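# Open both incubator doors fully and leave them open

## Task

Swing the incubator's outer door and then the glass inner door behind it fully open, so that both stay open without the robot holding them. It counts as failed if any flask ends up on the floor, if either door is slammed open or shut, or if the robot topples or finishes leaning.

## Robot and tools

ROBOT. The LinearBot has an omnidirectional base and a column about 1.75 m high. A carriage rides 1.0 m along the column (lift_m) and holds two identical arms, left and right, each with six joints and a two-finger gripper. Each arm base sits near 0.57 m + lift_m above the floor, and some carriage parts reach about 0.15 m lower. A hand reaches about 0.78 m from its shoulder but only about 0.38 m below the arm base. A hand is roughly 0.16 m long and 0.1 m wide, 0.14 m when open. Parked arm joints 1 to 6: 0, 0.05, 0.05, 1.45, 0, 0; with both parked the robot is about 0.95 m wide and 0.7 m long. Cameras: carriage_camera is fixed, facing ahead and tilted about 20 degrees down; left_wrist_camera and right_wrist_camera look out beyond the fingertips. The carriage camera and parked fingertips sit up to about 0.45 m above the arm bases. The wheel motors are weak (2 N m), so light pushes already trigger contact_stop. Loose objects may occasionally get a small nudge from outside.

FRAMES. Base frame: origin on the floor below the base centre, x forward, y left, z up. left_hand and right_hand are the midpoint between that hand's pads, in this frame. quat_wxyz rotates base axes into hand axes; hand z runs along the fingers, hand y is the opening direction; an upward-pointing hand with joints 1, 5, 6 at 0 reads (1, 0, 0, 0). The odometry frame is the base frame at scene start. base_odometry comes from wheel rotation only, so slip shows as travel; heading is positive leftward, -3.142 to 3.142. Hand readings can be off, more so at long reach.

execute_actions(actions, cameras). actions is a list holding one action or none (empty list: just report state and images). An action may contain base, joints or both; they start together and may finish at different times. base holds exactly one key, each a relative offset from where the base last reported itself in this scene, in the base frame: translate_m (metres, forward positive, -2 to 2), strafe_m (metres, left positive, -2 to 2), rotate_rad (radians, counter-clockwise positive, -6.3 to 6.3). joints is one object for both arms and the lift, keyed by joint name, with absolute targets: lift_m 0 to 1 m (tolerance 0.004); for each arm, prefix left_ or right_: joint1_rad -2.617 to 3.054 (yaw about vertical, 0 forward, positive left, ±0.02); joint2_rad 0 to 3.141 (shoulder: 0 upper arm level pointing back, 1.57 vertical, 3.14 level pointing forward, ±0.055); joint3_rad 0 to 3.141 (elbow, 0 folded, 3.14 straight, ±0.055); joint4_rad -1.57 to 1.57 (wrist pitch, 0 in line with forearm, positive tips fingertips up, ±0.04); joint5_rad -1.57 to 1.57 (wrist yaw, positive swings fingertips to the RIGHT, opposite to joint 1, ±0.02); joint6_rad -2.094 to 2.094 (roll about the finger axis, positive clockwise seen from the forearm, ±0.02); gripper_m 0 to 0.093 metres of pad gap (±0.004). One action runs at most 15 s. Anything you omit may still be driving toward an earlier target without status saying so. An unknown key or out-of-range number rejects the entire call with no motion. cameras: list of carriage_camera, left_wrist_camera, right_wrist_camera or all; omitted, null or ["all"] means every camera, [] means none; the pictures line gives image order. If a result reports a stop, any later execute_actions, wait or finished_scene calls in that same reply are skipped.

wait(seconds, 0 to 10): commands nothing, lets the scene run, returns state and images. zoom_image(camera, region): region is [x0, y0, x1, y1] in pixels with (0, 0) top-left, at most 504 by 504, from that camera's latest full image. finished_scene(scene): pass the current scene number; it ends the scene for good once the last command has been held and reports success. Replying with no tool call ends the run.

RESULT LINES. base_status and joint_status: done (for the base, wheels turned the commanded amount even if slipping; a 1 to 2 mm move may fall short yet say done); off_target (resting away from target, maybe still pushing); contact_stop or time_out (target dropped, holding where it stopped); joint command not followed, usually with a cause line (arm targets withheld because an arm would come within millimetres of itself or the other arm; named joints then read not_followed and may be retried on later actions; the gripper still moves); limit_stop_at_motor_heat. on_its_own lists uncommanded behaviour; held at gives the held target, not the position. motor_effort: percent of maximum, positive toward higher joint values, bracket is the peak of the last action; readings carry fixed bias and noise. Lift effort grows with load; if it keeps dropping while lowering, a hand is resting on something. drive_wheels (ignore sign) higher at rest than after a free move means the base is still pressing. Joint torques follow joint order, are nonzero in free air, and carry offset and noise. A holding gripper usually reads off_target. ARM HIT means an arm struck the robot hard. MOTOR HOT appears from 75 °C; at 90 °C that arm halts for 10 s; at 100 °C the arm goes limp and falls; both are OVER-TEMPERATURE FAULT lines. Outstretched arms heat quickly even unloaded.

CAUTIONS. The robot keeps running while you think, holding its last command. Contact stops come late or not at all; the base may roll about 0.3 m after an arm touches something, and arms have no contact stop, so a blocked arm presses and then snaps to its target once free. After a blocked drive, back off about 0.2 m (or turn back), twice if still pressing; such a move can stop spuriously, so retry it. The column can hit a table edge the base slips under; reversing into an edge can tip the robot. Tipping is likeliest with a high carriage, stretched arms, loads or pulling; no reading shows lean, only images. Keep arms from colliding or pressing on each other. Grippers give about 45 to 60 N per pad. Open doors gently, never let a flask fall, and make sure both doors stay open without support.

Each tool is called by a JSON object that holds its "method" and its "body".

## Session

{"method": "execute_actions", "body": {"actions": [], "cameras": ["carriage_camera"]}}

Scene clock: 0.00 s.
Joint torques (N m, as the arm reports them, + toward a larger angle): no reading
base_odometry: x=+0.000 y=+0.000 heading=+0.000 (m, m, rad; odometry frame)
base_status: not commanded
joint_positions: lift_m=+0.299 left_joint1_rad=+0.007 left_joint2_rad=+0.062 left_joint3_rad=+0.041 left_joint4_rad=+1.410 left_joint5_rad=-0.004 left_joint6_rad=+0.034 left_gripper_m=+0.094 right_joint1_rad=-0.015 right_joint2_rad=+0.049 right_joint3_rad=+0.049 right_joint4_rad=+1.397 right_joint5_rad=-0.034 right_joint6_rad=-0.013 right_gripper_m=+0.094
joint_status: not commanded
motor_effort: lift_m=+30 drive_wheels=+2 (%)
left_hand: x=+0.3321 y=+0.3396 z=+1.2827 quat_wxyz=(+0.996, -0.001, +0.091, +0.021) (m; base frame)
right_hand: x=+0.3287 y=-0.3335 z=+1.2847 quat_wxyz=(+0.996, -0.017, +0.087, -0.013) (m; base frame)
pictures: carriage_camera
Images, in order (width x height): carriage_camera 504x504.

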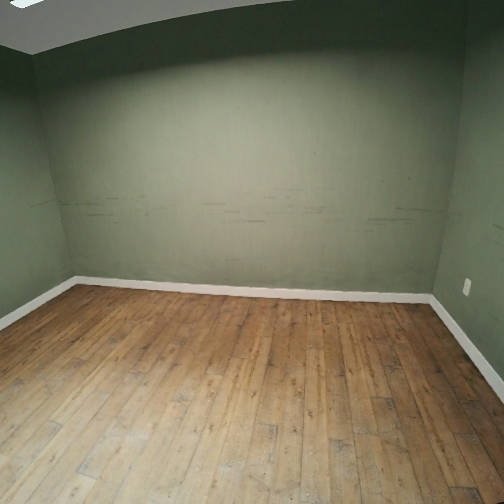

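{"method": "execute_actions", "body": {"actions": [{"base":{"rotate_rad":2.2},"joints":{"lift_m":0}}], "cameras": ["carriage_camera"]}}

Scene clock: 4.53 s.
Joint torques (N m, as the arm reports them, + toward a larger angle): left_arm=[-0.09  3.51  6.65  0.03 -0.04 -0.1 ] | right_arm=[ 0.02  4.45  6.68  0.   -0.04  0.1 ]
base_odometry: x=+0.000 y=+0.000 heading=+2.199 (m, m, rad; odometry frame)
base_status: done
joint_positions: lift_m=+0.000 left_joint1_rad=+0.007 left_joint2_rad=+0.062 left_joint3_rad=+0.041 left_joint4_rad=+1.407 left_joint5_rad=-0.004 left_joint6_rad=+0.034 left_gripper_m=+0.094 right_joint1_rad=-0.015 right_joint2_rad=+0.049 right_joint3_rad=+0.049 right_joint4_rad=+1.394 right_joint5_rad=-0.034 right_joint6_rad=-0.013 right_gripper_m=+0.094
joint_status: all done
motor_effort: lift_m=+27(30) drive_wheels=+10(28) (%)
left_hand: x=+0.3329 y=+0.3396 z=+0.9835 quat_wxyz=(+0.996, +0.000, +0.092, +0.021) (m; base frame)
right_hand: x=+0.3295 y=-0.3335 z=+0.9856 quat_wxyz=(+0.996, -0.017, +0.088, -0.013) (m; base frame)
pictures: carriage_camera
Images, in order (width x height): carriage_camera 504x504.

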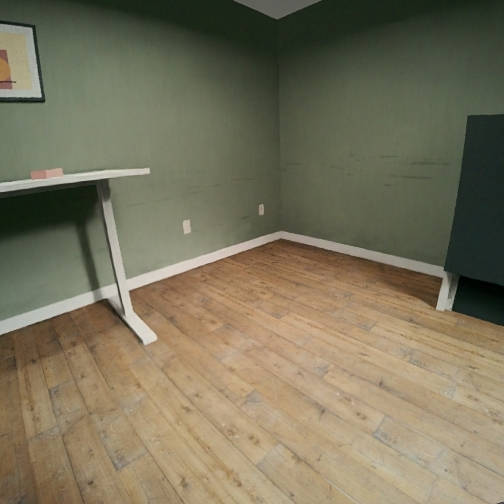

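{"method": "execute_actions", "body": {"actions": [{"base":{"rotate_rad":-0.72}}], "cameras": ["carriage_camera"]}}

Scene clock: 7.87 s.
Joint torques (N m, as the arm reports them, + toward a larger angle): left_arm=[-0.12  3.42  6.65  0.01 -0.04 -0.1 ] | right_arm=[ 0.03  4.38  6.7  -0.03 -0.03  0.1 ]
base_odometry: x=+0.000 y=+0.000 heading=+1.482 (m, m, rad; odometry frame)
base_status: done
joint_positions: lift_m=+0.000 left_joint1_rad=+0.007 left_joint2_rad=+0.062 left_joint3_rad=+0.041 left_joint4_rad=+1.407 left_joint5_rad=-0.004 left_joint6_rad=+0.034 left_gripper_m=+0.094 right_joint1_rad=-0.015 right_joint2_rad=+0.049 right_joint3_rad=+0.049 right_joint4_rad=+1.394 right_joint5_rad=-0.034 right_joint6_rad=-0.013 right_gripper_m=+0.094
joint_status: not commanded
motor_effort: lift_m=+27(27) drive_wheels=+20(27) (%)
left_hand: x=+0.3327 y=+0.3396 z=+0.9836 quat_wxyz=(+0.996, -0.001, +0.092, +0.021) (m; base frame)
right_hand: x=+0.3295 y=-0.3335 z=+0.9856 quat_wxyz=(+0.996, -0.017, +0.088, -0.013) (m; base frame)
pictures: carriage_camera
Images, in order (width x height): carriage_camera 504x504.

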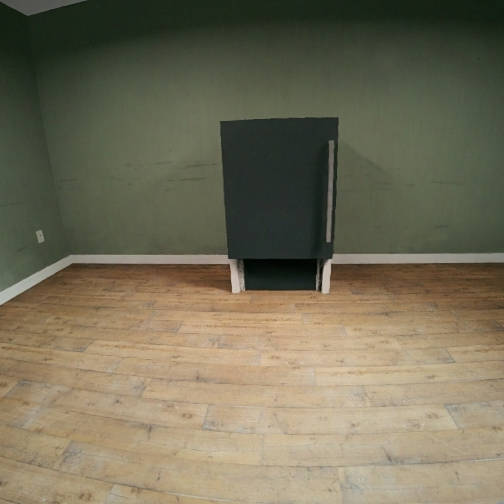

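{"method": "execute_actions", "body": {"actions": [{"base":{"strafe_m":-0.75},"joints":{"left_joint2_rad":1.2,"left_joint3_rad":1.0,"left_joint4_rad":0.2}}], "cameras": []}}

{"method": "execute_actions", "body": {"actions": [{"base":{"translate_m":1.0}}], "cameras": ["carriage_camera","left_wrist_camera"]}}

Scene clock: 13.87 s.
Joint torques (N m, as the arm reports them, + toward a larger angle): left_arm=[-0.09 -3.63 10.58  2.05 -0.03 -0.1 ] | right_arm=[ 0.01  4.36  6.67 -0.04 -0.04  0.1 ]
base_odometry: x=+0.747 y=-0.068 heading=+1.481 (m, m, rad; odometry frame)
base_status: done
joint_positions: lift_m=+0.000 left_joint1_rad=+0.007 left_joint2_rad=+1.190 left_joint3_rad=+0.979 left_joint4_rad=+0.201 left_joint5_rad=-0.004 left_joint6_rad=+0.034 left_gripper_m=+0.094 right_joint1_rad=-0.015 right_joint2_rad=+0.049 right_joint3_rad=+0.049 right_joint4_rad=+1.393 right_joint5_rad=-0.034 right_joint6_rad=-0.013 right_gripper_m=+0.094
joint_status: all done
motor_effort: lift_m=+26(28) drive_wheels=-8(27) (%)
left_hand: x=+0.7049 y=+0.3423 z=+0.9202 quat_wxyz=(+0.703, +0.008, +0.711, +0.016) (m; base frame)
right_hand: x=+0.3296 y=-0.3335 z=+0.9856 quat_wxyz=(+0.996, -0.017, +0.088, -0.013) (m; base frame)
pictures: none
No camera images: the call's "cameras" was empty. Leave "cameras" out to get every camera's image.

Scene clock: 18.27 s.
Joint torques (N m, as the arm reports them, + toward a larger angle): left_arm=[-0.06 -3.5  10.63  2.09 -0.03 -0.1 ] | right_arm=[ 0.01  4.41  6.7  -0.1  -0.04  0.1 ]
base_odometry: x=+0.839 y=+0.928 heading=+1.480 (m, m, rad; odometry frame)
base_status: done
joint_positions: lift_m=+0.000 left_joint1_rad=+0.007 left_joint2_rad=+1.190 left_joint3_rad=+0.979 left_joint4_rad=+0.202 left_joint5_rad=-0.003 left_joint6_rad=+0.034 left_gripper_m=+0.094 right_joint1_rad=-0.015 right_joint2_rad=+0.049 right_joint3_rad=+0.049 right_joint4_rad=+1.396 right_joint5_rad=-0.034 right_joint6_rad=-0.013 right_gripper_m=+0.094
joint_status: not commanded
motor_effort: lift_m=+27(28) drive_wheels=-7(26) (%)
left_hand: x=+0.7049 y=+0.3421 z=+0.9205 quat_wxyz=(+0.703, +0.009, +0.711, +0.015) (m; base frame)
right_hand: x=+0.3289 y=-0.3335 z=+0.9857 quat_wxyz=(+0.996, -0.017, +0.087, -0.013) (m; base frame)
pictures: carriage_camera, left_wrist_camera
Images, in order (width x height): carriage_camera 504x504, left_wrist_camera 504x504.

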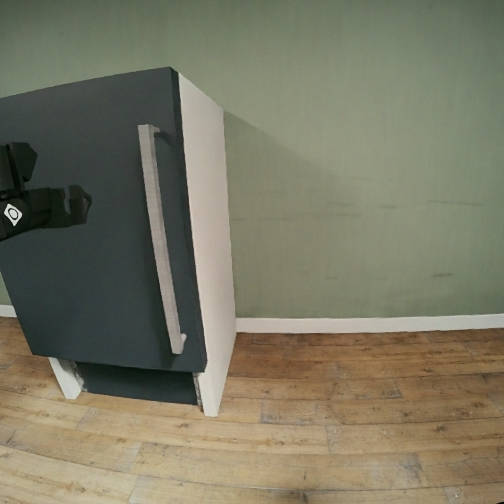

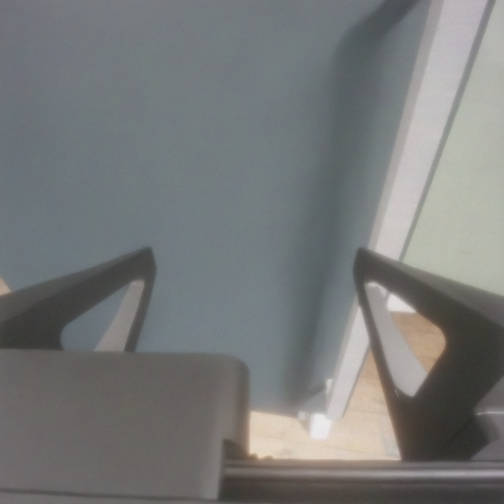

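{"method": "execute_actions", "body": {"actions": [{"base":{"strafe_m":-0.115}}], "cameras": ["left_wrist_camera"]}}

{"method": "execute_actions", "body": {"actions": [{"base":{"translate_m":0.05}}], "cameras": ["carriage_camera","left_wrist_camera"]}}

Scene clock: 22.30 s.
Joint torques (N m, as the arm reports them, + toward a larger angle): left_arm=[ 0.04 -3.43 10.65  2.07 -0.04 -0.11] | right_arm=[ 0.03  4.46  6.7  -0.09 -0.04  0.1 ]
base_odometry: x=+0.954 y=+0.918 heading=+1.480 (m, m, rad; odometry frame)
base_status: done
joint_positions: lift_m=+0.000 left_joint1_rad=+0.007 left_joint2_rad=+1.190 left_joint3_rad=+0.979 left_joint4_rad=+0.202 left_joint5_rad=-0.003 left_joint6_rad=+0.034 left_gripper_m=+0.094 right_joint1_rad=-0.015 right_joint2_rad=+0.049 right_joint3_rad=+0.049 right_joint4_rad=+1.396 right_joint5_rad=-0.034 right_joint6_rad=-0.013 right_gripper_m=+0.094
joint_status: not commanded
motor_effort: lift_m=+27(27) drive_wheels=-3(21) (%)
left_hand: x=+0.7049 y=+0.3421 z=+0.9205 quat_wxyz=(+0.704, +0.009, +0.710, +0.015) (m; base frame)
right_hand: x=+0.3289 y=-0.3335 z=+0.9857 quat_wxyz=(+0.996, -0.017, +0.087, -0.013) (m; base frame)
pictures: left_wrist_camera
Images, in order (width x height): left_wrist_camera 504x504.

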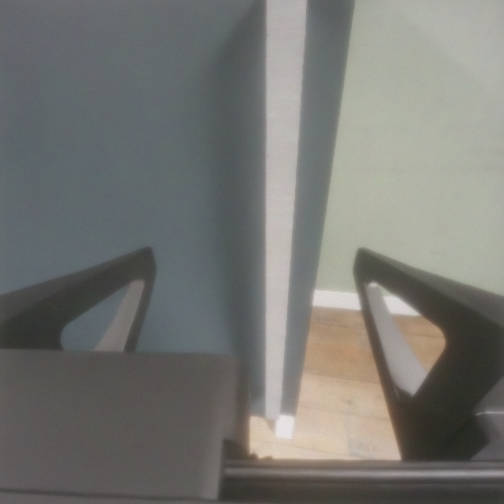

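Scene clock: 23.60 s.
Joint torques (N m, as the arm reports them, + toward a larger angle): left_arm=[-0.04 -3.57 10.55  2.07 -0.04 -0.1 ] | right_arm=[ 0.01  4.42  6.68 -0.09 -0.04  0.1 ]
base_odometry: x=+0.958 y=+0.968 heading=+1.479 (m, m, rad; odometry frame)
base_status: done
joint_positions: lift_m=+0.000 left_joint1_rad=+0.007 left_joint2_rad=+1.190 left_joint3_rad=+0.979 left_joint4_rad=+0.204 left_joint5_rad=-0.003 left_joint6_rad=+0.034 left_gripper_m=+0.094 right_joint1_rad=-0.015 right_joint2_rad=+0.049 right_joint3_rad=+0.049 right_joint4_rad=+1.397 right_joint5_rad=-0.034 right_joint6_rad=-0.013 right_gripper_m=+0.094
joint_status: not commanded
motor_effort: lift_m=+27(27) drive_wheels=-6(19) (%)
left_hand: x=+0.7049 y=+0.3421 z=+0.9210 quat_wxyz=(+0.704, +0.009, +0.710, +0.016) (m; base frame)
right_hand: x=+0.3288 y=-0.3335 z=+0.9857 quat_wxyz=(+0.996, -0.017, +0.087, -0.013) (m; base frame)
pictures: carriage_camera, left_wrist_camera
Images, in order (width x height): carriage_camera 504x504, left_wrist_camera 504x504.

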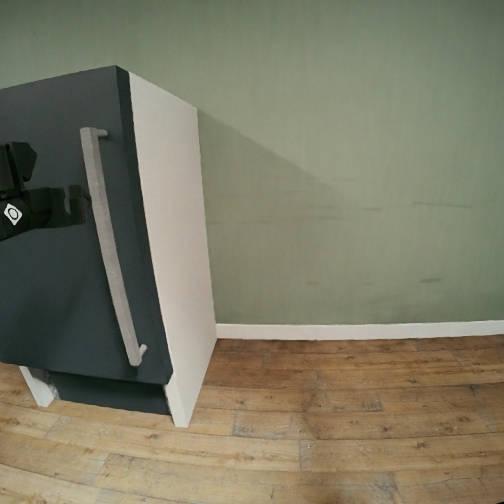

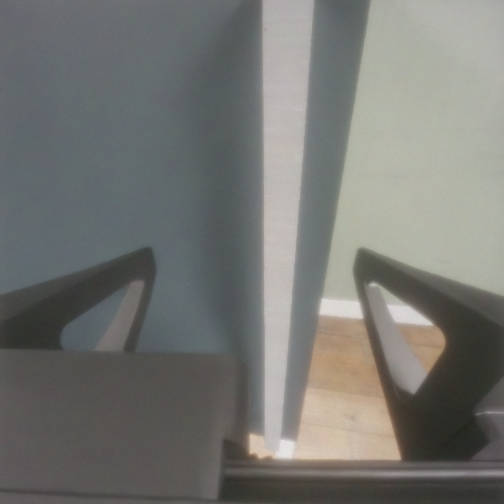

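{"method": "execute_actions", "body": {"actions": [{"base":{"strafe_m":-0.02}}], "cameras": []}}

{"method": "execute_actions", "body": {"actions": [{"base":{"translate_m":0.09}}], "cameras": ["left_wrist_camera"]}}

{"method": "execute_actions", "body": {"actions": [{"joints":{"left_gripper_m":0}}], "cameras": ["left_wrist_camera"]}}

{"method": "execute_actions", "body": {"actions": [{"base":{"translate_m":-0.12},"joints":{"left_joint1_rad":0.13,"left_joint5_rad":0.2}}], "cameras": ["carriage_camera"]}}

Scene clock: 28.17 s.
Joint torques (N m, as the arm reports them, + toward a larger angle): left_arm=[ 0.05 -3.45 10.64  2.07 -0.04 -0.1 ] | right_arm=[ 0.01  4.35  6.65 -0.1  -0.03  0.1 ]
base_odometry: x=+0.978 y=+0.966 heading=+1.480 (m, m, rad; odometry frame)
base_status: done
joint_positions: lift_m=+0.000 left_joint1_rad=+0.007 left_joint2_rad=+1.190 left_joint3_rad=+0.979 left_joint4_rad=+0.204 left_joint5_rad=-0.003 left_joint6_rad=+0.034 left_gripper_m=+0.094 right_joint1_rad=-0.015 right_joint2_rad=+0.049 right_joint3_rad=+0.049 right_joint4_rad=+1.397 right_joint5_rad=-0.034 right_joint6_rad=-0.013 right_gripper_m=+0.094
joint_status: not commanded
motor_effort: lift_m=+27(27) drive_wheels=-5(19) (%)
left_hand: x=+0.7049 y=+0.3421 z=+0.9210 quat_wxyz=(+0.704, +0.009, +0.710, +0.016) (m; base frame)
right_hand: x=+0.3288 y=-0.3335 z=+0.9857 quat_wxyz=(+0.996, -0.017, +0.087, -0.013) (m; base frame)
pictures: none
No camera images: the call's "cameras" was empty. Leave "cameras" out to get every camera's image.

Scene clock: 29.77 s.
Joint torques (N m, as the arm reports them, + toward a larger angle): left_arm=[-0.05 -3.35 10.9   2.06 -0.04 -0.1 ] | right_arm=[-0.01  4.41  6.68 -0.09 -0.03  0.1 ]
base_odometry: x=+0.987 y=+1.056 heading=+1.479 (m, m, rad; odometry frame)
base_status: done
joint_positions: lift_m=+0.000 left_joint1_rad=+0.007 left_joint2_rad=+1.190 left_joint3_rad=+0.979 left_joint4_rad=+0.205 left_joint5_rad=-0.003 left_joint6_rad=+0.034 left_gripper_m=+0.094 right_joint1_rad=-0.015 right_joint2_rad=+0.049 right_joint3_rad=+0.049 right_joint4_rad=+1.397 right_joint5_rad=-0.034 right_joint6_rad=-0.013 right_gripper_m=+0.094
joint_status: not commanded
motor_effort: lift_m=+27(27) drive_wheels=-6(19) (%)
left_hand: x=+0.7049 y=+0.3421 z=+0.9212 quat_wxyz=(+0.705, +0.009, +0.709, +0.016) (m; base frame)
right_hand: x=+0.3288 y=-0.3335 z=+0.9857 quat_wxyz=(+0.996, -0.017, +0.087, -0.013) (m; base frame)
pictures: left_wrist_camera
Images, in order (width x height): left_wrist_camera 504x504.

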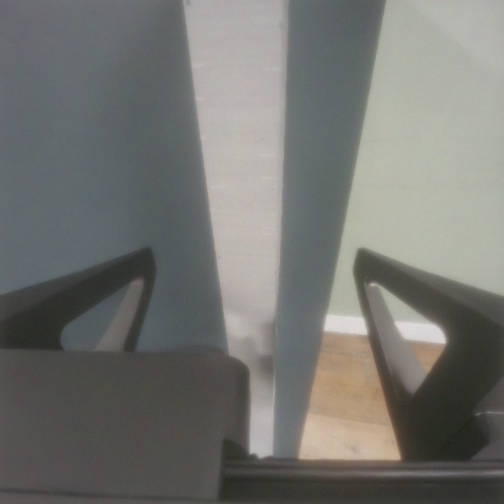

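Scene clock: 30.50 s.
Joint torques (N m, as the arm reports them, + toward a larger angle): left_arm=[-0.23 -3.47 10.69  2.03 -0.01 -0.07] | right_arm=[ 0.02  4.32  6.68 -0.1  -0.04  0.1 ]
base_odometry: x=+0.987 y=+1.056 heading=+1.479 (m, m, rad; odometry frame)
base_status: not commanded
joint_positions: lift_m=+0.000 left_joint1_rad=+0.009 left_joint2_rad=+1.190 left_joint3_rad=+0.979 left_joint4_rad=+0.206 left_joint5_rad=-0.007 left_joint6_rad=+0.032 left_gripper_m=+0.025 right_joint1_rad=-0.015 right_joint2_rad=+0.049 right_joint3_rad=+0.049 right_joint4_rad=+1.397 right_joint5_rad=-0.034 right_joint6_rad=-0.013 right_gripper_m=+0.094
joint_status: left_gripper_m off_target (ended at +0.025, target +0.000)
motor_effort: lift_m=+27(27) drive_wheels=-6(6) (%)
left_hand: x=+0.7049 y=+0.3436 z=+0.9214 quat_wxyz=(+0.705, +0.006, +0.709, +0.017) (m; base frame)
right_hand: x=+0.3288 y=-0.3335 z=+0.9857 quat_wxyz=(+0.996, -0.017, +0.087, -0.013) (m; base frame)
pictures: left_wrist_camera
Images, in order (width x height): left_wrist_camera 504x504.

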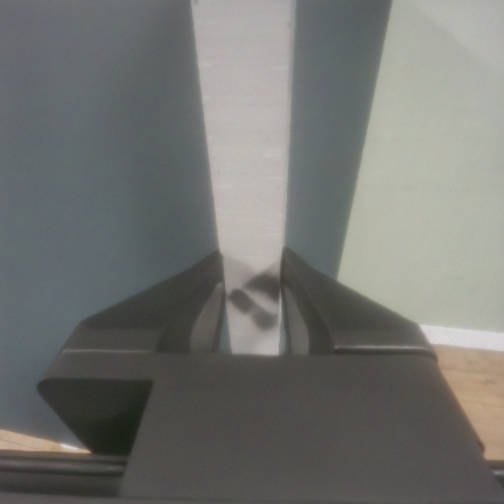

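Scene clock: 32.27 s.
Joint torques (N m, as the arm reports them, + toward a larger angle): left_arm=[-2.15 -6.26  9.17  1.85  0.51 -0.06] | right_arm=[ 0.02  4.41  6.67 -0.07 -0.03  0.1 ]
base_odometry: x=+0.976 y=+0.936 heading=+1.479 (m, m, rad; odometry frame)
base_status: done
joint_positions: lift_m=+0.000 left_joint1_rad=+0.154 left_joint2_rad=+1.226 left_joint3_rad=+0.997 left_joint4_rad=+0.226 left_joint5_rad=+0.137 left_joint6_rad=+0.031 left_gripper_m=+0.025 right_joint1_rad=-0.015 right_joint2_rad=+0.049 right_joint3_rad=+0.049 right_joint4_rad=+1.395 right_joint5_rad=-0.034 right_joint6_rad=-0.013 right_gripper_m=+0.094
joint_status: left_joint1_rad off_target (ended at +0.154, target +0.130); left_joint5_rad off_target (ended at +0.137, target +0.200)
motor_effort: lift_m=+28(27) drive_wheels=+1(33) (%)
left_hand: x=+0.7108 y=+0.3811 z=+0.9210 quat_wxyz=(+0.706, +0.005, +0.708, +0.017) (m; base frame)
right_hand: x=+0.3292 y=-0.3335 z=+0.9857 quat_wxyz=(+0.996, -0.017, +0.088, -0.013) (m; base frame)
pictures: carriage_camera
Images, in order (width x height): carriage_camera 504x504.

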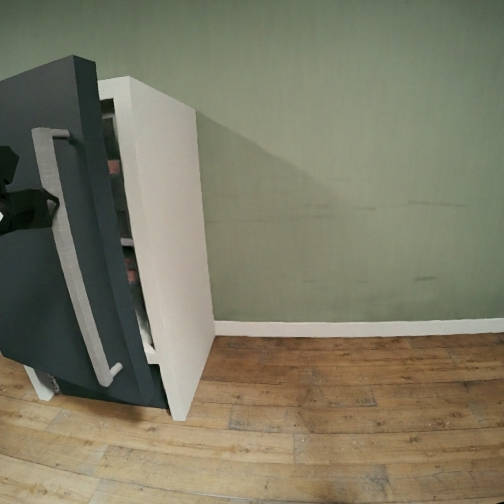

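Mirror the earlier sequence.

{"method": "execute_actions", "body": {"actions": [{"base":{"translate_m":-0.17},"joints":{"left_joint1_rad":0.46,"left_joint5_rad":0.47}}], "cameras": ["carriage_camera"]}}

{"method": "execute_actions", "body": {"actions": [{"joints":{"left_gripper_m":0.093}}], "cameras": []}}

{"method": "execute_actions", "body": {"actions": [{"base":{"translate_m":-0.12}}], "cameras": []}}

{"method": "execute_actions", "body": {"actions": [{"joints":{"left_gripper_m":0,"left_joint1_rad":-0.5,"left_joint5_rad":-0.5}}], "cameras": ["carriage_camera"]}}

{"method": "execute_actions", "body": {"actions": [{"base":{"translate_m":0.3}}], "cameras": ["carriage_camera"]}}

Scene clock: 37.70 s.
Joint torques (N m, as the arm reports them, + toward a larger angle): left_arm=[ 0.47 -4.47  9.14  2.03 -0.11 -0.07] | right_arm=[ 0.    4.42  6.65 -0.07 -0.03  0.09]
base_odometry: x=+0.961 y=+0.767 heading=+1.479 (m, m, rad; odometry frame)
base_status: done
joint_positions: lift_m=+0.000 left_joint1_rad=+0.454 left_joint2_rad=+1.204 left_joint3_rad=+0.997 left_joint4_rad=+0.204 left_joint5_rad=+0.479 left_joint6_rad=+0.031 left_gripper_m=+0.001 right_joint1_rad=-0.015 right_joint2_rad=+0.049 right_joint3_rad=+0.049 right_joint4_rad=+1.396 right_joint5_rad=-0.034 right_joint6_rad=-0.013 right_gripper_m=+0.094
joint_status: all done
on_its_own: left_gripper_m moved -0.024 to your old target +0.000
motor_effort: lift_m=+28(26) drive_wheels=-3(23) (%)
left_hand: x=+0.6828 y=+0.4446 z=+0.9244 quat_wxyz=(+0.706, +0.019, +0.708, +0.001) (m; base frame)
right_hand: x=+0.3291 y=-0.3335 z=+0.9857 quat_wxyz=(+0.996, -0.017, +0.087, -0.013) (m; base frame)
pictures: carriage_camera
Images, in order (width x height): carriage_camera 504x504.

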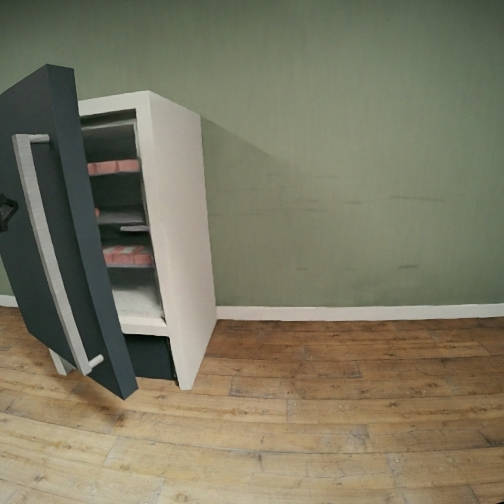

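Scene clock: 38.43 s.
Joint torques (N m, as the arm reports them, + toward a larger angle): left_arm=[ 0.49 -4.48  9.08  1.97 -0.11 -0.07] | right_arm=[-0.02  4.4   6.64 -0.07 -0.04  0.1 ]
base_odometry: x=+0.961 y=+0.767 heading=+1.479 (m, m, rad; odometry frame)
base_status: not commanded
joint_positions: lift_m=+0.000 left_joint1_rad=+0.454 left_joint2_rad=+1.204 left_joint3_rad=+0.997 left_joint4_rad=+0.204 left_joint5_rad=+0.479 left_joint6_rad=+0.031 left_gripper_m=+0.093 right_joint1_rad=-0.015 right_joint2_rad=+0.049 right_joint3_rad=+0.049 right_joint4_rad=+1.396 right_joint5_rad=-0.034 right_joint6_rad=-0.013 right_gripper_m=+0.094
joint_status: all done
motor_effort: lift_m=+26(27) drive_wheels=-3(3) (%)
left_hand: x=+0.6828 y=+0.4446 z=+0.9244 quat_wxyz=(+0.706, +0.019, +0.708, +0.001) (m; base frame)
right_hand: x=+0.3291 y=-0.3335 z=+0.9857 quat_wxyz=(+0.996, -0.017, +0.087, -0.013) (m; base frame)
pictures: none
No camera images: the call's "cameras" was empty. Leave "cameras" out to get every camera's image.

Scene clock: 40.20 s.
Joint torques (N m, as the arm reports them, + toward a larger angle): left_arm=[ 0.32 -4.52  9.09  1.97 -0.1  -0.06] | right_arm=[ 0.02  4.42  6.66 -0.08 -0.04  0.09]
base_odometry: x=+0.950 y=+0.647 heading=+1.479 (m, m, rad; odometry frame)
base_status: done
joint_positions: lift_m=+0.000 left_joint1_rad=+0.454 left_joint2_rad=+1.204 left_joint3_rad=+0.997 left_joint4_rad=+0.204 left_joint5_rad=+0.478 left_joint6_rad=+0.031 left_gripper_m=+0.093 right_joint1_rad=-0.015 right_joint2_rad=+0.049 right_joint3_rad=+0.049 right_joint4_rad=+1.396 right_joint5_rad=-0.034 right_joint6_rad=-0.013 right_gripper_m=+0.094
joint_status: not commanded
motor_effort: lift_m=+28(27) drive_wheels=-3(21) (%)
left_hand: x=+0.6828 y=+0.4448 z=+0.9245 quat_wxyz=(+0.706, +0.019, +0.708, +0.002) (m; base frame)
right_hand: x=+0.3291 y=-0.3335 z=+0.9857 quat_wxyz=(+0.996, -0.017, +0.087, -0.013) (m; base frame)
pictures: none
No camera images: the call's "cameras" was empty. Leave "cameras" out to get every camera's image.

Scene clock: 41.63 s.
Joint torques (N m, as the arm reports them, + toward a larger angle): left_arm=[-0.27 -4.46  9.07  1.97 -0.08 -0.07] | right_arm=[ 0.02  4.29  6.66 -0.06 -0.03  0.1 ]
base_odometry: x=+0.950 y=+0.647 heading=+1.479 (m, m, rad; odometry frame)
base_status: not commanded
joint_positions: lift_m=+0.000 left_joint1_rad=-0.498 left_joint2_rad=+1.204 left_joint3_rad=+0.997 left_joint4_rad=+0.204 left_joint5_rad=-0.490 left_joint6_rad=+0.031 left_gripper_m=+0.000 right_joint1_rad=-0.015 right_joint2_rad=+0.049 right_joint3_rad=+0.049 right_joint4_rad=+1.396 right_joint5_rad=-0.034 right_joint6_rad=-0.013 right_gripper_m=+0.094
joint_status: all done
motor_effort: lift_m=+27(27) drive_wheels=-3(3) (%)
left_hand: x=+0.6778 y=+0.2173 z=+0.9245 quat_wxyz=(+0.706, +0.014, +0.708, +0.009) (m; base frame)
right_hand: x=+0.3291 y=-0.3335 z=+0.9857 quat_wxyz=(+0.996, -0.017, +0.087, -0.013) (m; base frame)
pictures: carriage_camera
Images, in order (width x height): carriage_camera 504x504.

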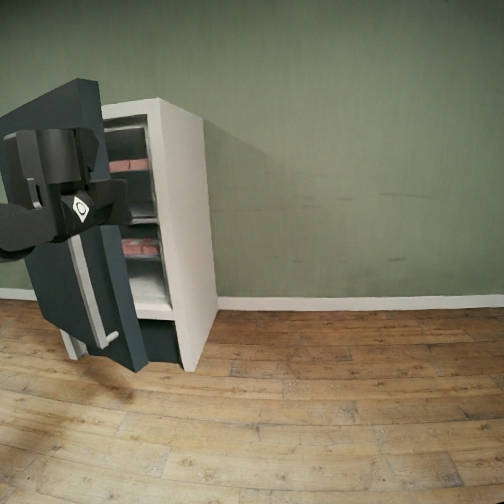

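Scene clock: 44.20 s.
Joint torques (N m, as the arm reports them, + toward a larger angle): left_arm=[-0.28 -4.52  9.13  1.96 -0.09 -0.07] | right_arm=[ 0.01  4.42  6.65 -0.08 -0.04  0.1 ]
base_odometry: x=+0.978 y=+0.946 heading=+1.478 (m, m, rad; odometry frame)
base_status: done
joint_positions: lift_m=+0.000 left_joint1_rad=-0.498 left_joint2_rad=+1.204 left_joint3_rad=+0.997 left_joint4_rad=+0.204 left_joint5_rad=-0.493 left_joint6_rad=+0.031 left_gripper_m=+0.000 right_joint1_rad=-0.015 right_joint2_rad=+0.049 right_joint3_rad=+0.049 right_joint4_rad=+1.396 right_joint5_rad=-0.034 right_joint6_rad=-0.013 right_gripper_m=+0.094
joint_status: not commanded
motor_effort: lift_m=+27(27) drive_wheels=-5(36) (%)
left_hand: x=+0.6778 y=+0.2178 z=+0.9245 quat_wxyz=(+0.706, +0.013, +0.708, +0.010) (m; base frame)
right_hand: x=+0.3290 y=-0.3335 z=+0.9857 quat_wxyz=(+0.996, -0.017, +0.087, -0.013) (m; base frame)
pictures: carriage_camera
Images, in order (width x height): carriage_camera 504x504.

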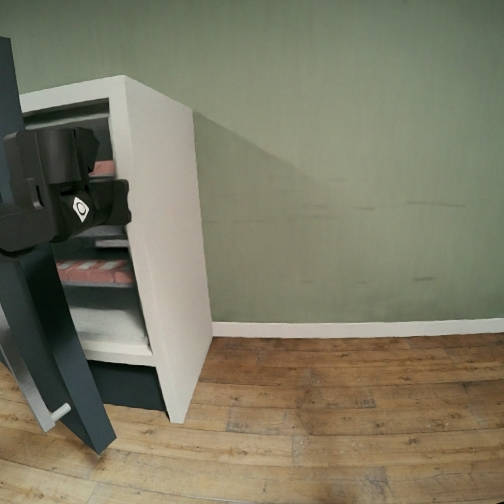

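{"method": "execute_actions", "body": {"actions": [{"base":{"translate_m":0.04},"joints":{"left_joint5_rad":-1.0}}], "cameras": []}}

{"method": "execute_actions", "body": {"actions": [{"base":{"rotate_rad":0.5},"joints":{"left_joint5_rad":-1.0}}], "cameras": ["carriage_camera"]}}

Scene clock: 47.60 s.
Joint torques (N m, as the arm reports them, + toward a larger angle): left_arm=[-0.29 -4.32  8.84  1.74 -0.1  -0.07] | right_arm=[ 0.    4.4   6.68 -0.07 -0.03  0.09]
base_odometry: x=+0.982 y=+0.986 heading=+1.477 (m, m, rad; odometry frame)
base_status: done
joint_positions: lift_m=+0.000 left_joint1_rad=-0.498 left_joint2_rad=+1.204 left_joint3_rad=+0.997 left_joint4_rad=+0.204 left_joint5_rad=-0.992 left_joint6_rad=+0.031 left_gripper_m=+0.000 right_joint1_rad=-0.015 right_joint2_rad=+0.049 right_joint3_rad=+0.049 right_joint4_rad=+1.397 right_joint5_rad=-0.034 right_joint6_rad=-0.013 right_gripper_m=+0.094
joint_status: all done
motor_effort: lift_m=+27(27) drive_wheels=-4(24) (%)
left_hand: x=+0.6573 y=+0.3001 z=+0.9247 quat_wxyz=(+0.682, -0.161, +0.689, +0.184) (m; base frame)
right_hand: x=+0.3288 y=-0.3335 z=+0.9857 quat_wxyz=(+0.996, -0.017, +0.087, -0.013) (m; base frame)
pictures: none
No camera images: the call's "cameras" was empty. Leave "cameras" out to get every camera's image.

Scene clock: 49.47 s.
Joint torques (N m, as the arm reports them, + toward a larger angle): left_arm=[ 0.05 -4.59  8.76  1.68 -0.12 -0.01] | right_arm=[ 0.02  4.46  6.61 -0.09 -0.03  0.1 ]
base_odometry: x=+0.982 y=+0.986 heading=+1.976 (m, m, rad; odometry frame)
base_status: done
joint_positions: lift_m=+0.000 left_joint1_rad=-0.501 left_joint2_rad=+1.204 left_joint3_rad=+0.997 left_joint4_rad=+0.207 left_joint5_rad=-0.992 left_joint6_rad=+0.026 left_gripper_m=+0.000 right_joint1_rad=-0.015 right_joint2_rad=+0.049 right_joint3_rad=+0.049 right_joint4_rad=+1.397 right_joint5_rad=-0.034 right_joint6_rad=-0.013 right_gripper_m=+0.094
joint_status: all done
motor_effort: lift_m=+27(27) drive_wheels=+11(36) (%)
left_hand: x=+0.6571 y=+0.2987 z=+0.9252 quat_wxyz=(+0.684, -0.162, +0.688, +0.181) (m; base frame)
right_hand: x=+0.3288 y=-0.3335 z=+0.9857 quat_wxyz=(+0.996, -0.017, +0.087, -0.013) (m; base frame)
pictures: carriage_camera
Images, in order (width x height): carriage_camera 504x504.

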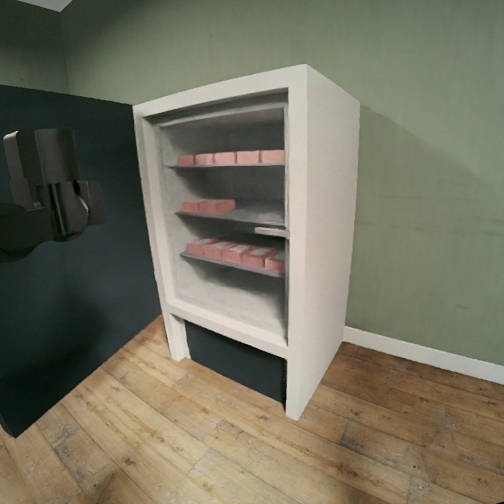

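{"method": "execute_actions", "body": {"actions": [{"base":{"translate_m":0.17},"joints":{"left_joint5_rad":-1.0}}], "cameras": []}}

{"method": "execute_actions", "body": {"actions": [{"base":{"rotate_rad":0.5},"joints":{"left_joint5_rad":-0.5}}], "cameras": ["carriage_camera"]}}

{"method": "execute_actions", "body": {"actions": [{"base":{"rotate_rad":0.57},"joints":{"left_joint1_rad":0,"left_joint2_rad":0.05,"left_joint3_rad":0.05,"left_joint4_rad":1.45,"left_joint5_rad":0,"right_gripper_m":0,"right_joint1_rad":0.3,"right_joint2_rad":1.0,"right_joint3_rad":0.8,"right_joint4_rad":0.2,"right_joint5_rad":0.3}}], "cameras": []}}

{"method": "execute_actions", "body": {"actions": [{"base":{"translate_m":0.25}}], "cameras": ["carriage_camera"]}}

Scene clock: 57.03 s.
Joint torques (N m, as the arm reports them, + toward a larger angle): left_arm=[ 0.04 -4.17  8.9   1.74 -0.09 -0.01] | right_arm=[ 0.    4.42  6.65 -0.09 -0.04  0.09]
base_odometry: x=+0.915 y=+1.142 heading=+1.978 (m, m, rad; odometry frame)
base_status: done
joint_positions: lift_m=+0.000 left_joint1_rad=-0.501 left_joint2_rad=+1.204 left_joint3_rad=+0.997 left_joint4_rad=+0.206 left_joint5_rad=-0.993 left_joint6_rad=+0.026 left_gripper_m=+0.000 right_joint1_rad=-0.015 right_joint2_rad=+0.049 right_joint3_rad=+0.049 right_joint4_rad=+1.398 right_joint5_rad=-0.034 right_joint6_rad=-0.013 right_gripper_m=+0.094
joint_status: all done
motor_effort: lift_m=+27(28) drive_wheels=-9(23) (%)
left_hand: x=+0.6570 y=+0.2990 z=+0.9251 quat_wxyz=(+0.683, -0.163, +0.688, +0.181) (m; base frame)
right_hand: x=+0.3286 y=-0.3335 z=+0.9857 quat_wxyz=(+0.996, -0.017, +0.086, -0.013) (m; base frame)
pictures: none
No camera images: the call's "cameras" was empty. Leave "cameras" out to get every camera's image.

Scene clock: 58.90 s.
Joint torques (N m, as the arm reports them, + toward a larger angle): left_arm=[ 0.02 -4.53  9.08  1.95  0.01 -0.01] | right_arm=[ 0.03  4.31  6.69 -0.1  -0.03  0.1 ]
base_odometry: x=+0.915 y=+1.142 heading=+2.476 (m, m, rad; odometry frame)
base_status: done
joint_positions: lift_m=+0.000 left_joint1_rad=-0.501 left_joint2_rad=+1.204 left_joint3_rad=+0.997 left_joint4_rad=+0.206 left_joint5_rad=-0.505 left_joint6_rad=+0.026 left_gripper_m=+0.000 right_joint1_rad=-0.015 right_joint2_rad=+0.049 right_joint3_rad=+0.049 right_joint4_rad=+1.397 right_joint5_rad=-0.034 right_joint6_rad=-0.013 right_gripper_m=+0.094
joint_status: all done
motor_effort: lift_m=+26(26) drive_wheels=+11(21) (%)
left_hand: x=+0.6774 y=+0.2185 z=+0.9249 quat_wxyz=(+0.706, +0.008, +0.708, +0.011) (m; base frame)
right_hand: x=+0.3287 y=-0.3335 z=+0.9857 quat_wxyz=(+0.996, -0.017, +0.087, -0.013) (m; base frame)
pictures: carriage_camera
Images, in order (width x height): carriage_camera 504x504.

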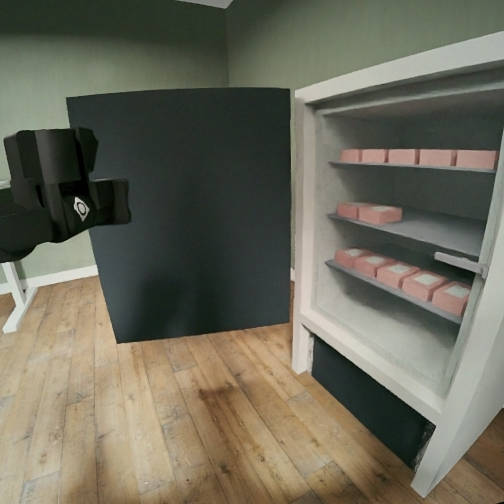

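Scene clock: 60.87 s.
Joint torques (N m, as the arm reports them, + toward a larger angle): left_arm=[ 0.42  2.43  4.25 -0.24  0.06 -0.01] | right_arm=[ 0.43 -3.1  10.41  2.36  0.    0.1 ]
base_odometry: x=+0.914 y=+1.143 heading=+3.045 (m, m, rad; odometry frame)
base_status: done
joint_positions: lift_m=+0.000 left_joint1_rad=-0.005 left_joint2_rad=+0.065 left_joint3_rad=+0.072 left_joint4_rad=+1.458 left_joint5_rad=-0.010 left_joint6_rad=+0.026 left_gripper_m=+0.000 right_joint1_rad=+0.294 right_joint2_rad=+1.002 right_joint3_rad=+0.783 right_joint4_rad=+0.205 right_joint5_rad=+0.295 right_joint6_rad=-0.013 right_gripper_m=+0.000
joint_status: all done
motor_effort: lift_m=+27(28) drive_wheels=+10(35) (%)
left_hand: x=+0.3121 y=+0.3402 z=+0.9940 quat_wxyz=(+0.999, -0.004, +0.053, +0.011) (m; base frame)
right_hand: x=+0.6521 y=-0.2797 z=+0.8949 quat_wxyz=(+0.702, -0.006, +0.712, -0.006) (m; base frame)
pictures: none
No camera images: the call's "cameras" was empty. Leave "cameras" out to get every camera's image.

Scene clock: 63.27 s.
Joint torques (N m, as the arm reports them, + toward a larger angle): left_arm=[ 0.37  2.43  4.39 -0.2   0.04 -0.01] | right_arm=[ 0.38 -3.   10.36  2.33  0.    0.1 ]
base_odometry: x=+0.665 y=+1.166 heading=+3.047 (m, m, rad; odometry frame)
base_status: done
joint_positions: lift_m=+0.000 left_joint1_rad=-0.005 left_joint2_rad=+0.065 left_joint3_rad=+0.072 left_joint4_rad=+1.454 left_joint5_rad=-0.008 left_joint6_rad=+0.026 left_gripper_m=+0.000 right_joint1_rad=+0.294 right_joint2_rad=+1.002 right_joint3_rad=+0.783 right_joint4_rad=+0.207 right_joint5_rad=+0.295 right_joint6_rad=-0.013 right_gripper_m=+0.000
joint_status: not commanded
motor_effort: lift_m=+27(27) drive_wheels=-9(25) (%)
left_hand: x=+0.3132 y=+0.3399 z=+0.9939 quat_wxyz=(+0.998, -0.003, +0.055, +0.011) (m; base frame)
right_hand: x=+0.6521 y=-0.2798 z=+0.8953 quat_wxyz=(+0.703, -0.006, +0.711, -0.006) (m; base frame)
pictures: carriage_camera
Images, in order (width x height): carriage_camera 504x504.

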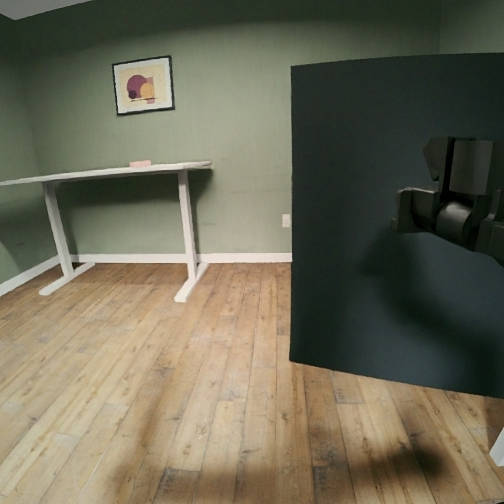

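{"method": "execute_actions", "body": {"actions": [{"base":{"translate_m":0.1}}], "cameras": ["carriage_camera"]}}

{"method": "execute_actions", "body": {"actions": [{"base":{"translate_m":0.05}}], "cameras": ["carriage_camera"]}}

Scene clock: 66.53 s.
Joint torques (N m, as the arm reports them, + toward a larger angle): left_arm=[ 0.39  2.47  4.42 -0.21  0.03 -0.01] | right_arm=[ 0.36 -3.11 10.5   2.31  0.    0.1 ]
base_odometry: x=+0.566 y=+1.175 heading=+3.048 (m, m, rad; odometry frame)
base_status: done
joint_positions: lift_m=+0.000 left_joint1_rad=-0.005 left_joint2_rad=+0.065 left_joint3_rad=+0.072 left_joint4_rad=+1.452 left_joint5_rad=-0.008 left_joint6_rad=+0.026 left_gripper_m=+0.000 right_joint1_rad=+0.295 right_joint2_rad=+1.002 right_joint3_rad=+0.783 right_joint4_rad=+0.208 right_joint5_rad=+0.295 right_joint6_rad=-0.013 right_gripper_m=+0.000
joint_status: not commanded
motor_effort: lift_m=+28(27) drive_wheels=-9(25) (%)
left_hand: x=+0.3134 y=+0.3399 z=+0.9938 quat_wxyz=(+0.998, -0.003, +0.056, +0.011) (m; base frame)
right_hand: x=+0.6520 y=-0.2796 z=+0.8954 quat_wxyz=(+0.703, -0.006, +0.711, -0.006) (m; base frame)
pictures: carriage_camera
Images, in order (width x height): carriage_camera 504x504.

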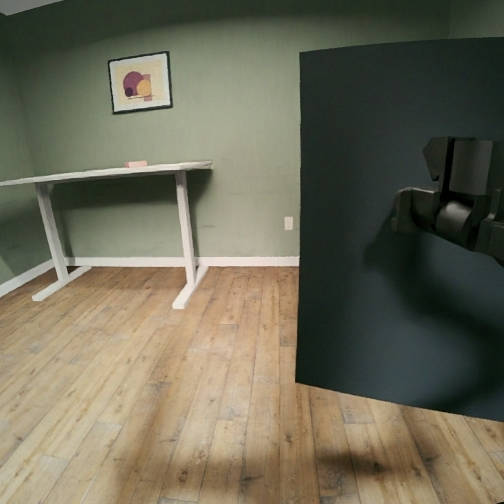

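Scene clock: 67.83 s.
Joint torques (N m, as the arm reports them, + toward a larger angle): left_arm=[ 0.34  2.4   4.33 -0.2   0.03 -0.01] | right_arm=[ 0.34 -3.14 10.47  2.33 -0.01  0.1 ]
base_odometry: x=+0.516 y=+1.180 heading=+3.049 (m, m, rad; odometry frame)
base_status: done
joint_positions: lift_m=+0.000 left_joint1_rad=-0.005 left_joint2_rad=+0.065 left_joint3_rad=+0.072 left_joint4_rad=+1.452 left_joint5_rad=-0.007 left_joint6_rad=+0.026 left_gripper_m=+0.000 right_joint1_rad=+0.295 right_joint2_rad=+1.002 right_joint3_rad=+0.783 right_joint4_rad=+0.209 right_joint5_rad=+0.296 right_joint6_rad=-0.013 right_gripper_m=+0.000
joint_status: not commanded
motor_effort: lift_m=+28(27) drive_wheels=-9(24) (%)
left_hand: x=+0.3135 y=+0.3398 z=+0.9938 quat_wxyz=(+0.998, -0.003, +0.056, +0.011) (m; base frame)
right_hand: x=+0.6520 y=-0.2794 z=+0.8956 quat_wxyz=(+0.703, -0.006, +0.711, -0.006) (m; base frame)
pictures: carriage_camera
Images, in order (width x height): carriage_camera 504x504.

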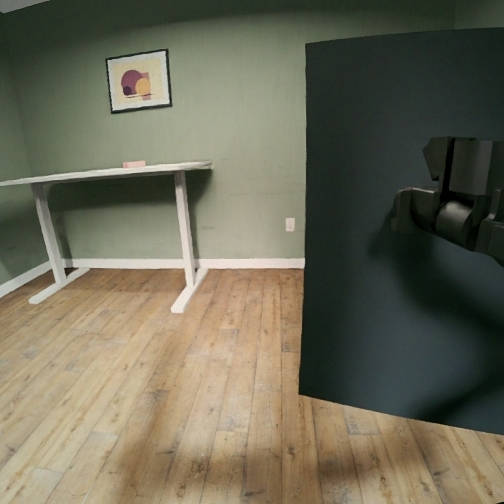

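{"method": "execute_actions", "body": {"actions": [{"base":{"translate_m":0.05}}], "cameras": ["carriage_camera"]}}

Scene clock: 70.30 s.
Joint torques (N m, as the arm reports them, + toward a larger angle): left_arm=[ 0.38  2.45  4.29 -0.19  0.04 -0.01] | right_arm=[ 0.31 -3.   10.42  2.32 -0.01  0.1 ]
base_odometry: x=+0.466 y=+1.184 heading=+3.051 (m, m, rad; odometry frame)
base_status: done
joint_positions: lift_m=+0.000 left_joint1_rad=-0.005 left_joint2_rad=+0.065 left_joint3_rad=+0.072 left_joint4_rad=+1.452 left_joint5_rad=-0.007 left_joint6_rad=+0.026 left_gripper_m=+0.000 right_joint1_rad=+0.296 right_joint2_rad=+1.002 right_joint3_rad=+0.783 right_joint4_rad=+0.209 right_joint5_rad=+0.296 right_joint6_rad=-0.013 right_gripper_m=+0.000
joint_status: not commanded
motor_effort: lift_m=+25(27) drive_wheels=-8(25) (%)
left_hand: x=+0.3135 y=+0.3397 z=+0.9938 quat_wxyz=(+0.998, -0.003, +0.056, +0.010) (m; base frame)
right_hand: x=+0.6520 y=-0.2793 z=+0.8959 quat_wxyz=(+0.704, -0.006, +0.711, -0.006) (m; base frame)
pictures: carriage_camera
Images, in order (width x height): carriage_camera 504x504.

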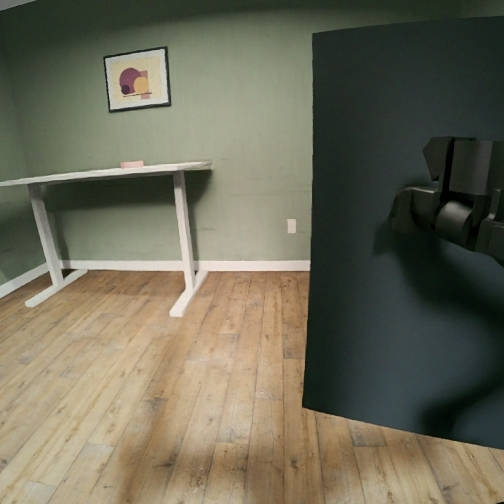

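{"method": "execute_actions", "body": {"actions": [{"base":{"translate_m":0.05}}], "cameras": ["carriage_camera"]}}

Scene clock: 72.43 s.
Joint torques (N m, as the arm reports them, + toward a larger angle): left_arm=[ 0.39  2.44  4.25 -0.17  0.05 -0.01] | right_arm=[-0.45 -2.46 10.43  2.37  0.09  0.09]
base_odometry: x=+0.416 y=+1.189 heading=+3.052 (m, m, rad; odometry frame)
base_status: done
joint_positions: lift_m=+0.000 left_joint1_rad=-0.005 left_joint2_rad=+0.065 left_joint3_rad=+0.072 left_joint4_rad=+1.450 left_joint5_rad=-0.007 left_joint6_rad=+0.026 left_gripper_m=+0.000 right_joint1_rad=+0.306 right_joint2_rad=+0.995 right_joint3_rad=+0.783 right_joint4_rad=+0.204 right_joint5_rad=+0.289 right_joint6_rad=-0.013 right_gripper_m=+0.000
joint_status: not commanded
motor_effort: lift_m=+27(26) drive_wheels=+6(27) (%)
left_hand: x=+0.3140 y=+0.3397 z=+0.9938 quat_wxyz=(+0.998, -0.002, +0.057, +0.010) (m; base frame)
right_hand: x=+0.6498 y=-0.2749 z=+0.8972 quat_wxyz=(+0.704, -0.011, +0.710, +0.000) (m; base frame)
pictures: carriage_camera
Images, in order (width x height): carriage_camera 504x504.

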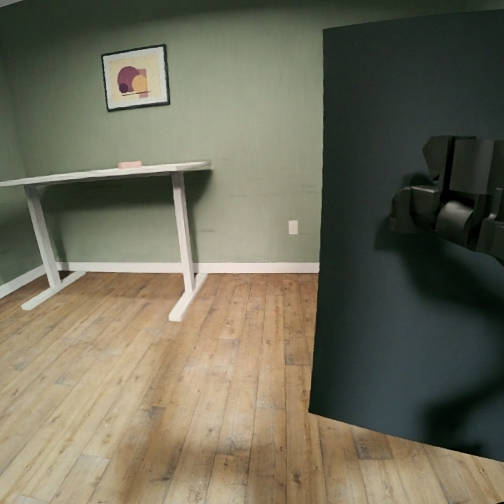

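{"method": "execute_actions", "body": {"actions": [{"base":{"translate_m":0.05}}], "cameras": ["carriage_camera"]}}

Scene clock: 74.67 s.
Joint torques (N m, as the arm reports them, + toward a larger angle): left_arm=[ 0.37  2.46  4.5  -0.14  0.03 -0.01] | right_arm=[-3.87  2.67 10.42  2.77  1.6   0.09]
base_odometry: x=+0.373 y=+1.192 heading=+3.055 (m, m, rad; odometry frame)
base_status: translate_m contact_stop (by the wheels' count: +0.043 of +0.050)
joint_positions: lift_m=+0.000 left_joint1_rad=-0.005 left_joint2_rad=+0.065 left_joint3_rad=+0.072 left_joint4_rad=+1.449 left_joint5_rad=-0.007 left_joint6_rad=+0.026 left_gripper_m=+0.000 right_joint1_rad=+0.356 right_joint2_rad=+0.934 right_joint3_rad=+0.783 right_joint4_rad=+0.167 right_joint5_rad=+0.141 right_joint6_rad=-0.013 right_gripper_m=+0.000
joint_status: not commanded
motor_effort: lift_m=+27(26) drive_wheels=+12(36) (%)
left_hand: x=+0.3144 y=+0.3397 z=+0.9937 quat_wxyz=(+0.998, -0.002, +0.058, +0.010) (m; base frame)
right_hand: x=+0.6293 y=-0.2364 z=+0.9092 quat_wxyz=(+0.709, -0.079, +0.697, +0.072) (m; base frame)
pictures: carriage_camera
Images, in order (width x height): carriage_camera 504x504.

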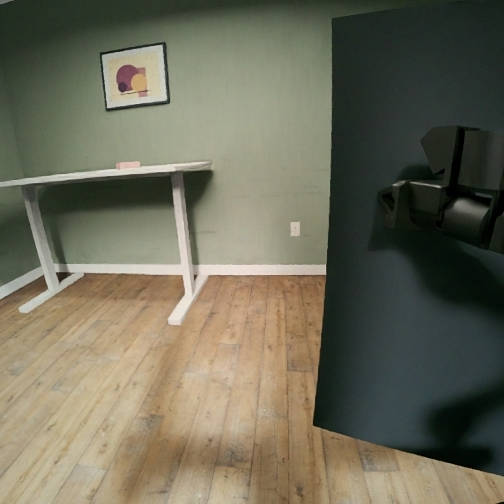

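{"method": "execute_actions", "body": {"actions": [{"base":{"translate_m":-0.54},"joints":{"right_joint5_rad":0.1}}], "cameras": []}}

{"method": "execute_actions", "body": {"actions": [{"base":{"rotate_rad":-1.575},"joints":{"right_joint1_rad":0,"right_joint2_rad":0.05,"right_joint3_rad":0.05,"right_joint4_rad":1.45,"right_joint5_rad":0}}], "cameras": []}}

{"method": "execute_actions", "body": {"actions": [{"base":{"translate_m":-0.13},"joints":{"left_joint2_rad":1.63,"left_joint3_rad":0.58,"left_joint4_rad":1.05,"left_joint6_rad":-1.55,"left_gripper_m":0.06}}], "cameras": ["carriage_camera","left_wrist_camera"]}}

Scene clock: 82.30 s.
Joint torques (N m, as the arm reports them, + toward a larger angle): left_arm=[ 0.36  2.44  4.38 -0.16  0.01 -0.01] | right_arm=[-0.45 -1.94 10.55  2.37  0.03  0.09]
base_odometry: x=+0.911 y=+1.146 heading=+3.056 (m, m, rad; odometry frame)
base_status: done
joint_positions: lift_m=+0.000 left_joint1_rad=-0.005 left_joint2_rad=+0.065 left_joint3_rad=+0.072 left_joint4_rad=+1.449 left_joint5_rad=-0.005 left_joint6_rad=+0.026 left_gripper_m=+0.000 right_joint1_rad=+0.307 right_joint2_rad=+0.988 right_joint3_rad=+0.783 right_joint4_rad=+0.207 right_joint5_rad=+0.093 right_joint6_rad=-0.013 right_gripper_m=+0.000
joint_status: all done
motor_effort: lift_m=+26(28) drive_wheels=-7(30) (%)
left_hand: x=+0.3144 y=+0.3393 z=+0.9937 quat_wxyz=(+0.998, -0.001, +0.058, +0.010) (m; base frame)
right_hand: x=+0.6443 y=-0.2415 z=+0.9002 quat_wxyz=(+0.704, -0.080, +0.702, +0.071) (m; base frame)
pictures: none
No camera images: the call's "cameras" was empty. Leave "cameras" out to get every camera's image.

Scene clock: 85.40 s.
Joint torques (N m, as the arm reports them, + toward a larger angle): left_arm=[ 0.4   2.46  4.39 -0.16  0.01 -0.01] | right_arm=[-0.25  3.4   4.77 -0.13 -0.09  0.09]
base_odometry: x=+0.911 y=+1.146 heading=+1.482 (m, m, rad; odometry frame)
base_status: done
joint_positions: lift_m=+0.000 left_joint1_rad=-0.005 left_joint2_rad=+0.065 left_joint3_rad=+0.072 left_joint4_rad=+1.448 left_joint5_rad=-0.005 left_joint6_rad=+0.026 left_gripper_m=+0.000 right_joint1_rad=+0.004 right_joint2_rad=+0.065 right_joint3_rad=+0.070 right_joint4_rad=+1.443 right_joint5_rad=+0.003 right_joint6_rad=-0.013 right_gripper_m=+0.000
joint_status: all done
motor_effort: lift_m=+27(27) drive_wheels=+10(29) (%)
left_hand: x=+0.3145 y=+0.3393 z=+0.9937 quat_wxyz=(+0.998, -0.001, +0.058, +0.010) (m; base frame)
right_hand: x=+0.3162 y=-0.3390 z=+0.9931 quat_wxyz=(+0.998, +0.001, +0.061, -0.005) (m; base frame)
pictures: none
No camera images: the call's "cameras" was empty. Leave "cameras" out to get every camera's image.

Scene clock: 87.23 s.
Joint torques (N m, as the arm reports them, + toward a larger angle): left_arm=[ 0.38 -5.22  7.65  2.08  0.01 -0.1 ] | right_arm=[-0.3   3.37  4.8  -0.14 -0.08  0.1 ]
base_odometry: x=+0.900 y=+1.016 heading=+1.481 (m, m, rad; odometry frame)
base_status: done
joint_positions: lift_m=+0.000 left_joint1_rad=-0.005 left_joint2_rad=+1.615 left_joint3_rad=+0.572 left_joint4_rad=+1.048 left_joint5_rad=-0.005 left_joint6_rad=-1.542 left_gripper_m=+0.060 right_joint1_rad=+0.004 right_joint2_rad=+0.065 right_joint3_rad=+0.070 right_joint4_rad=+1.445 right_joint5_rad=+0.003 right_joint6_rad=-0.013 right_gripper_m=+0.000
joint_status: all done
motor_effort: lift_m=+27(26) drive_wheels=-7(18) (%)
left_hand: x=+0.7377 y=+0.3370 z=+0.7542 quat_wxyz=(+0.508, -0.491, +0.506, -0.494) (m; base frame)
right_hand: x=+0.3157 y=-0.3390 z=+0.9932 quat_wxyz=(+0.998, +0.001, +0.060, -0.005) (m; base frame)
pictures: carriage_camera, left_wrist_camera
Images, in order (width x height): carriage_camera 504x504, left_wrist_camera 504x504.

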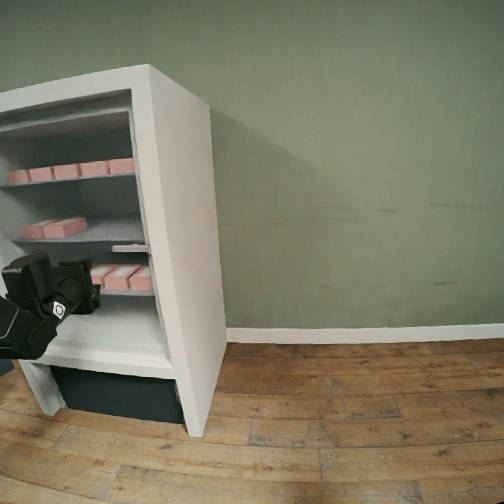

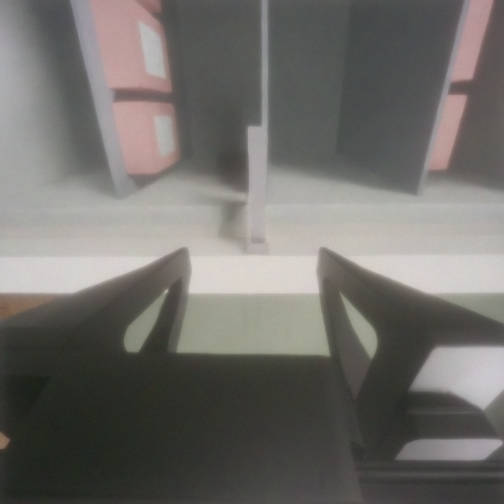

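{"method": "execute_actions", "body": {"actions": [{"base":{"translate_m":0.1}}], "cameras": ["left_wrist_camera"]}}

Scene clock: 90.60 s.
Joint torques (N m, as the arm reports them, + toward a larger angle): left_arm=[ 0.3  -5.17  7.71  2.06  0.   -0.1 ] | right_arm=[-0.29  3.42  4.76 -0.2  -0.07  0.1 ]
base_odometry: x=+0.908 y=+1.115 heading=+1.480 (m, m, rad; odometry frame)
base_status: done
joint_positions: lift_m=+0.000 left_joint1_rad=-0.004 left_joint2_rad=+1.615 left_joint3_rad=+0.572 left_joint4_rad=+1.050 left_joint5_rad=-0.004 left_joint6_rad=-1.542 left_gripper_m=+0.060 right_joint1_rad=+0.004 right_joint2_rad=+0.065 right_joint3_rad=+0.070 right_joint4_rad=+1.448 right_joint5_rad=+0.003 right_joint6_rad=-0.013 right_gripper_m=+0.000
joint_status: not commanded
motor_effort: lift_m=+27(27) drive_wheels=-9(23) (%)
left_hand: x=+0.7377 y=+0.3374 z=+0.7546 quat_wxyz=(+0.509, -0.491, +0.506, -0.495) (m; base frame)
right_hand: x=+0.3148 y=-0.3390 z=+0.9933 quat_wxyz=(+0.998, +0.001, +0.058, -0.005) (m; base frame)
pictures: left_wrist_camera
Images, in order (width x height): left_wrist_camera 504x504.

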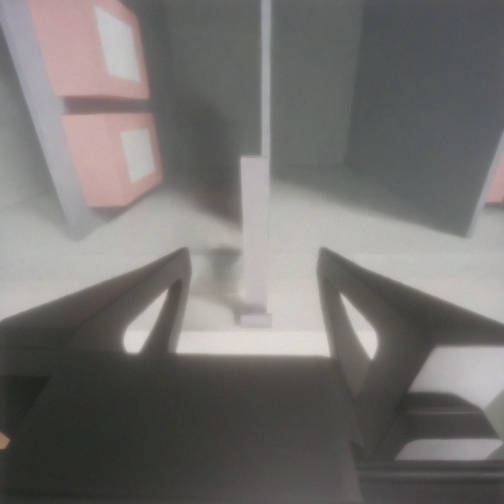

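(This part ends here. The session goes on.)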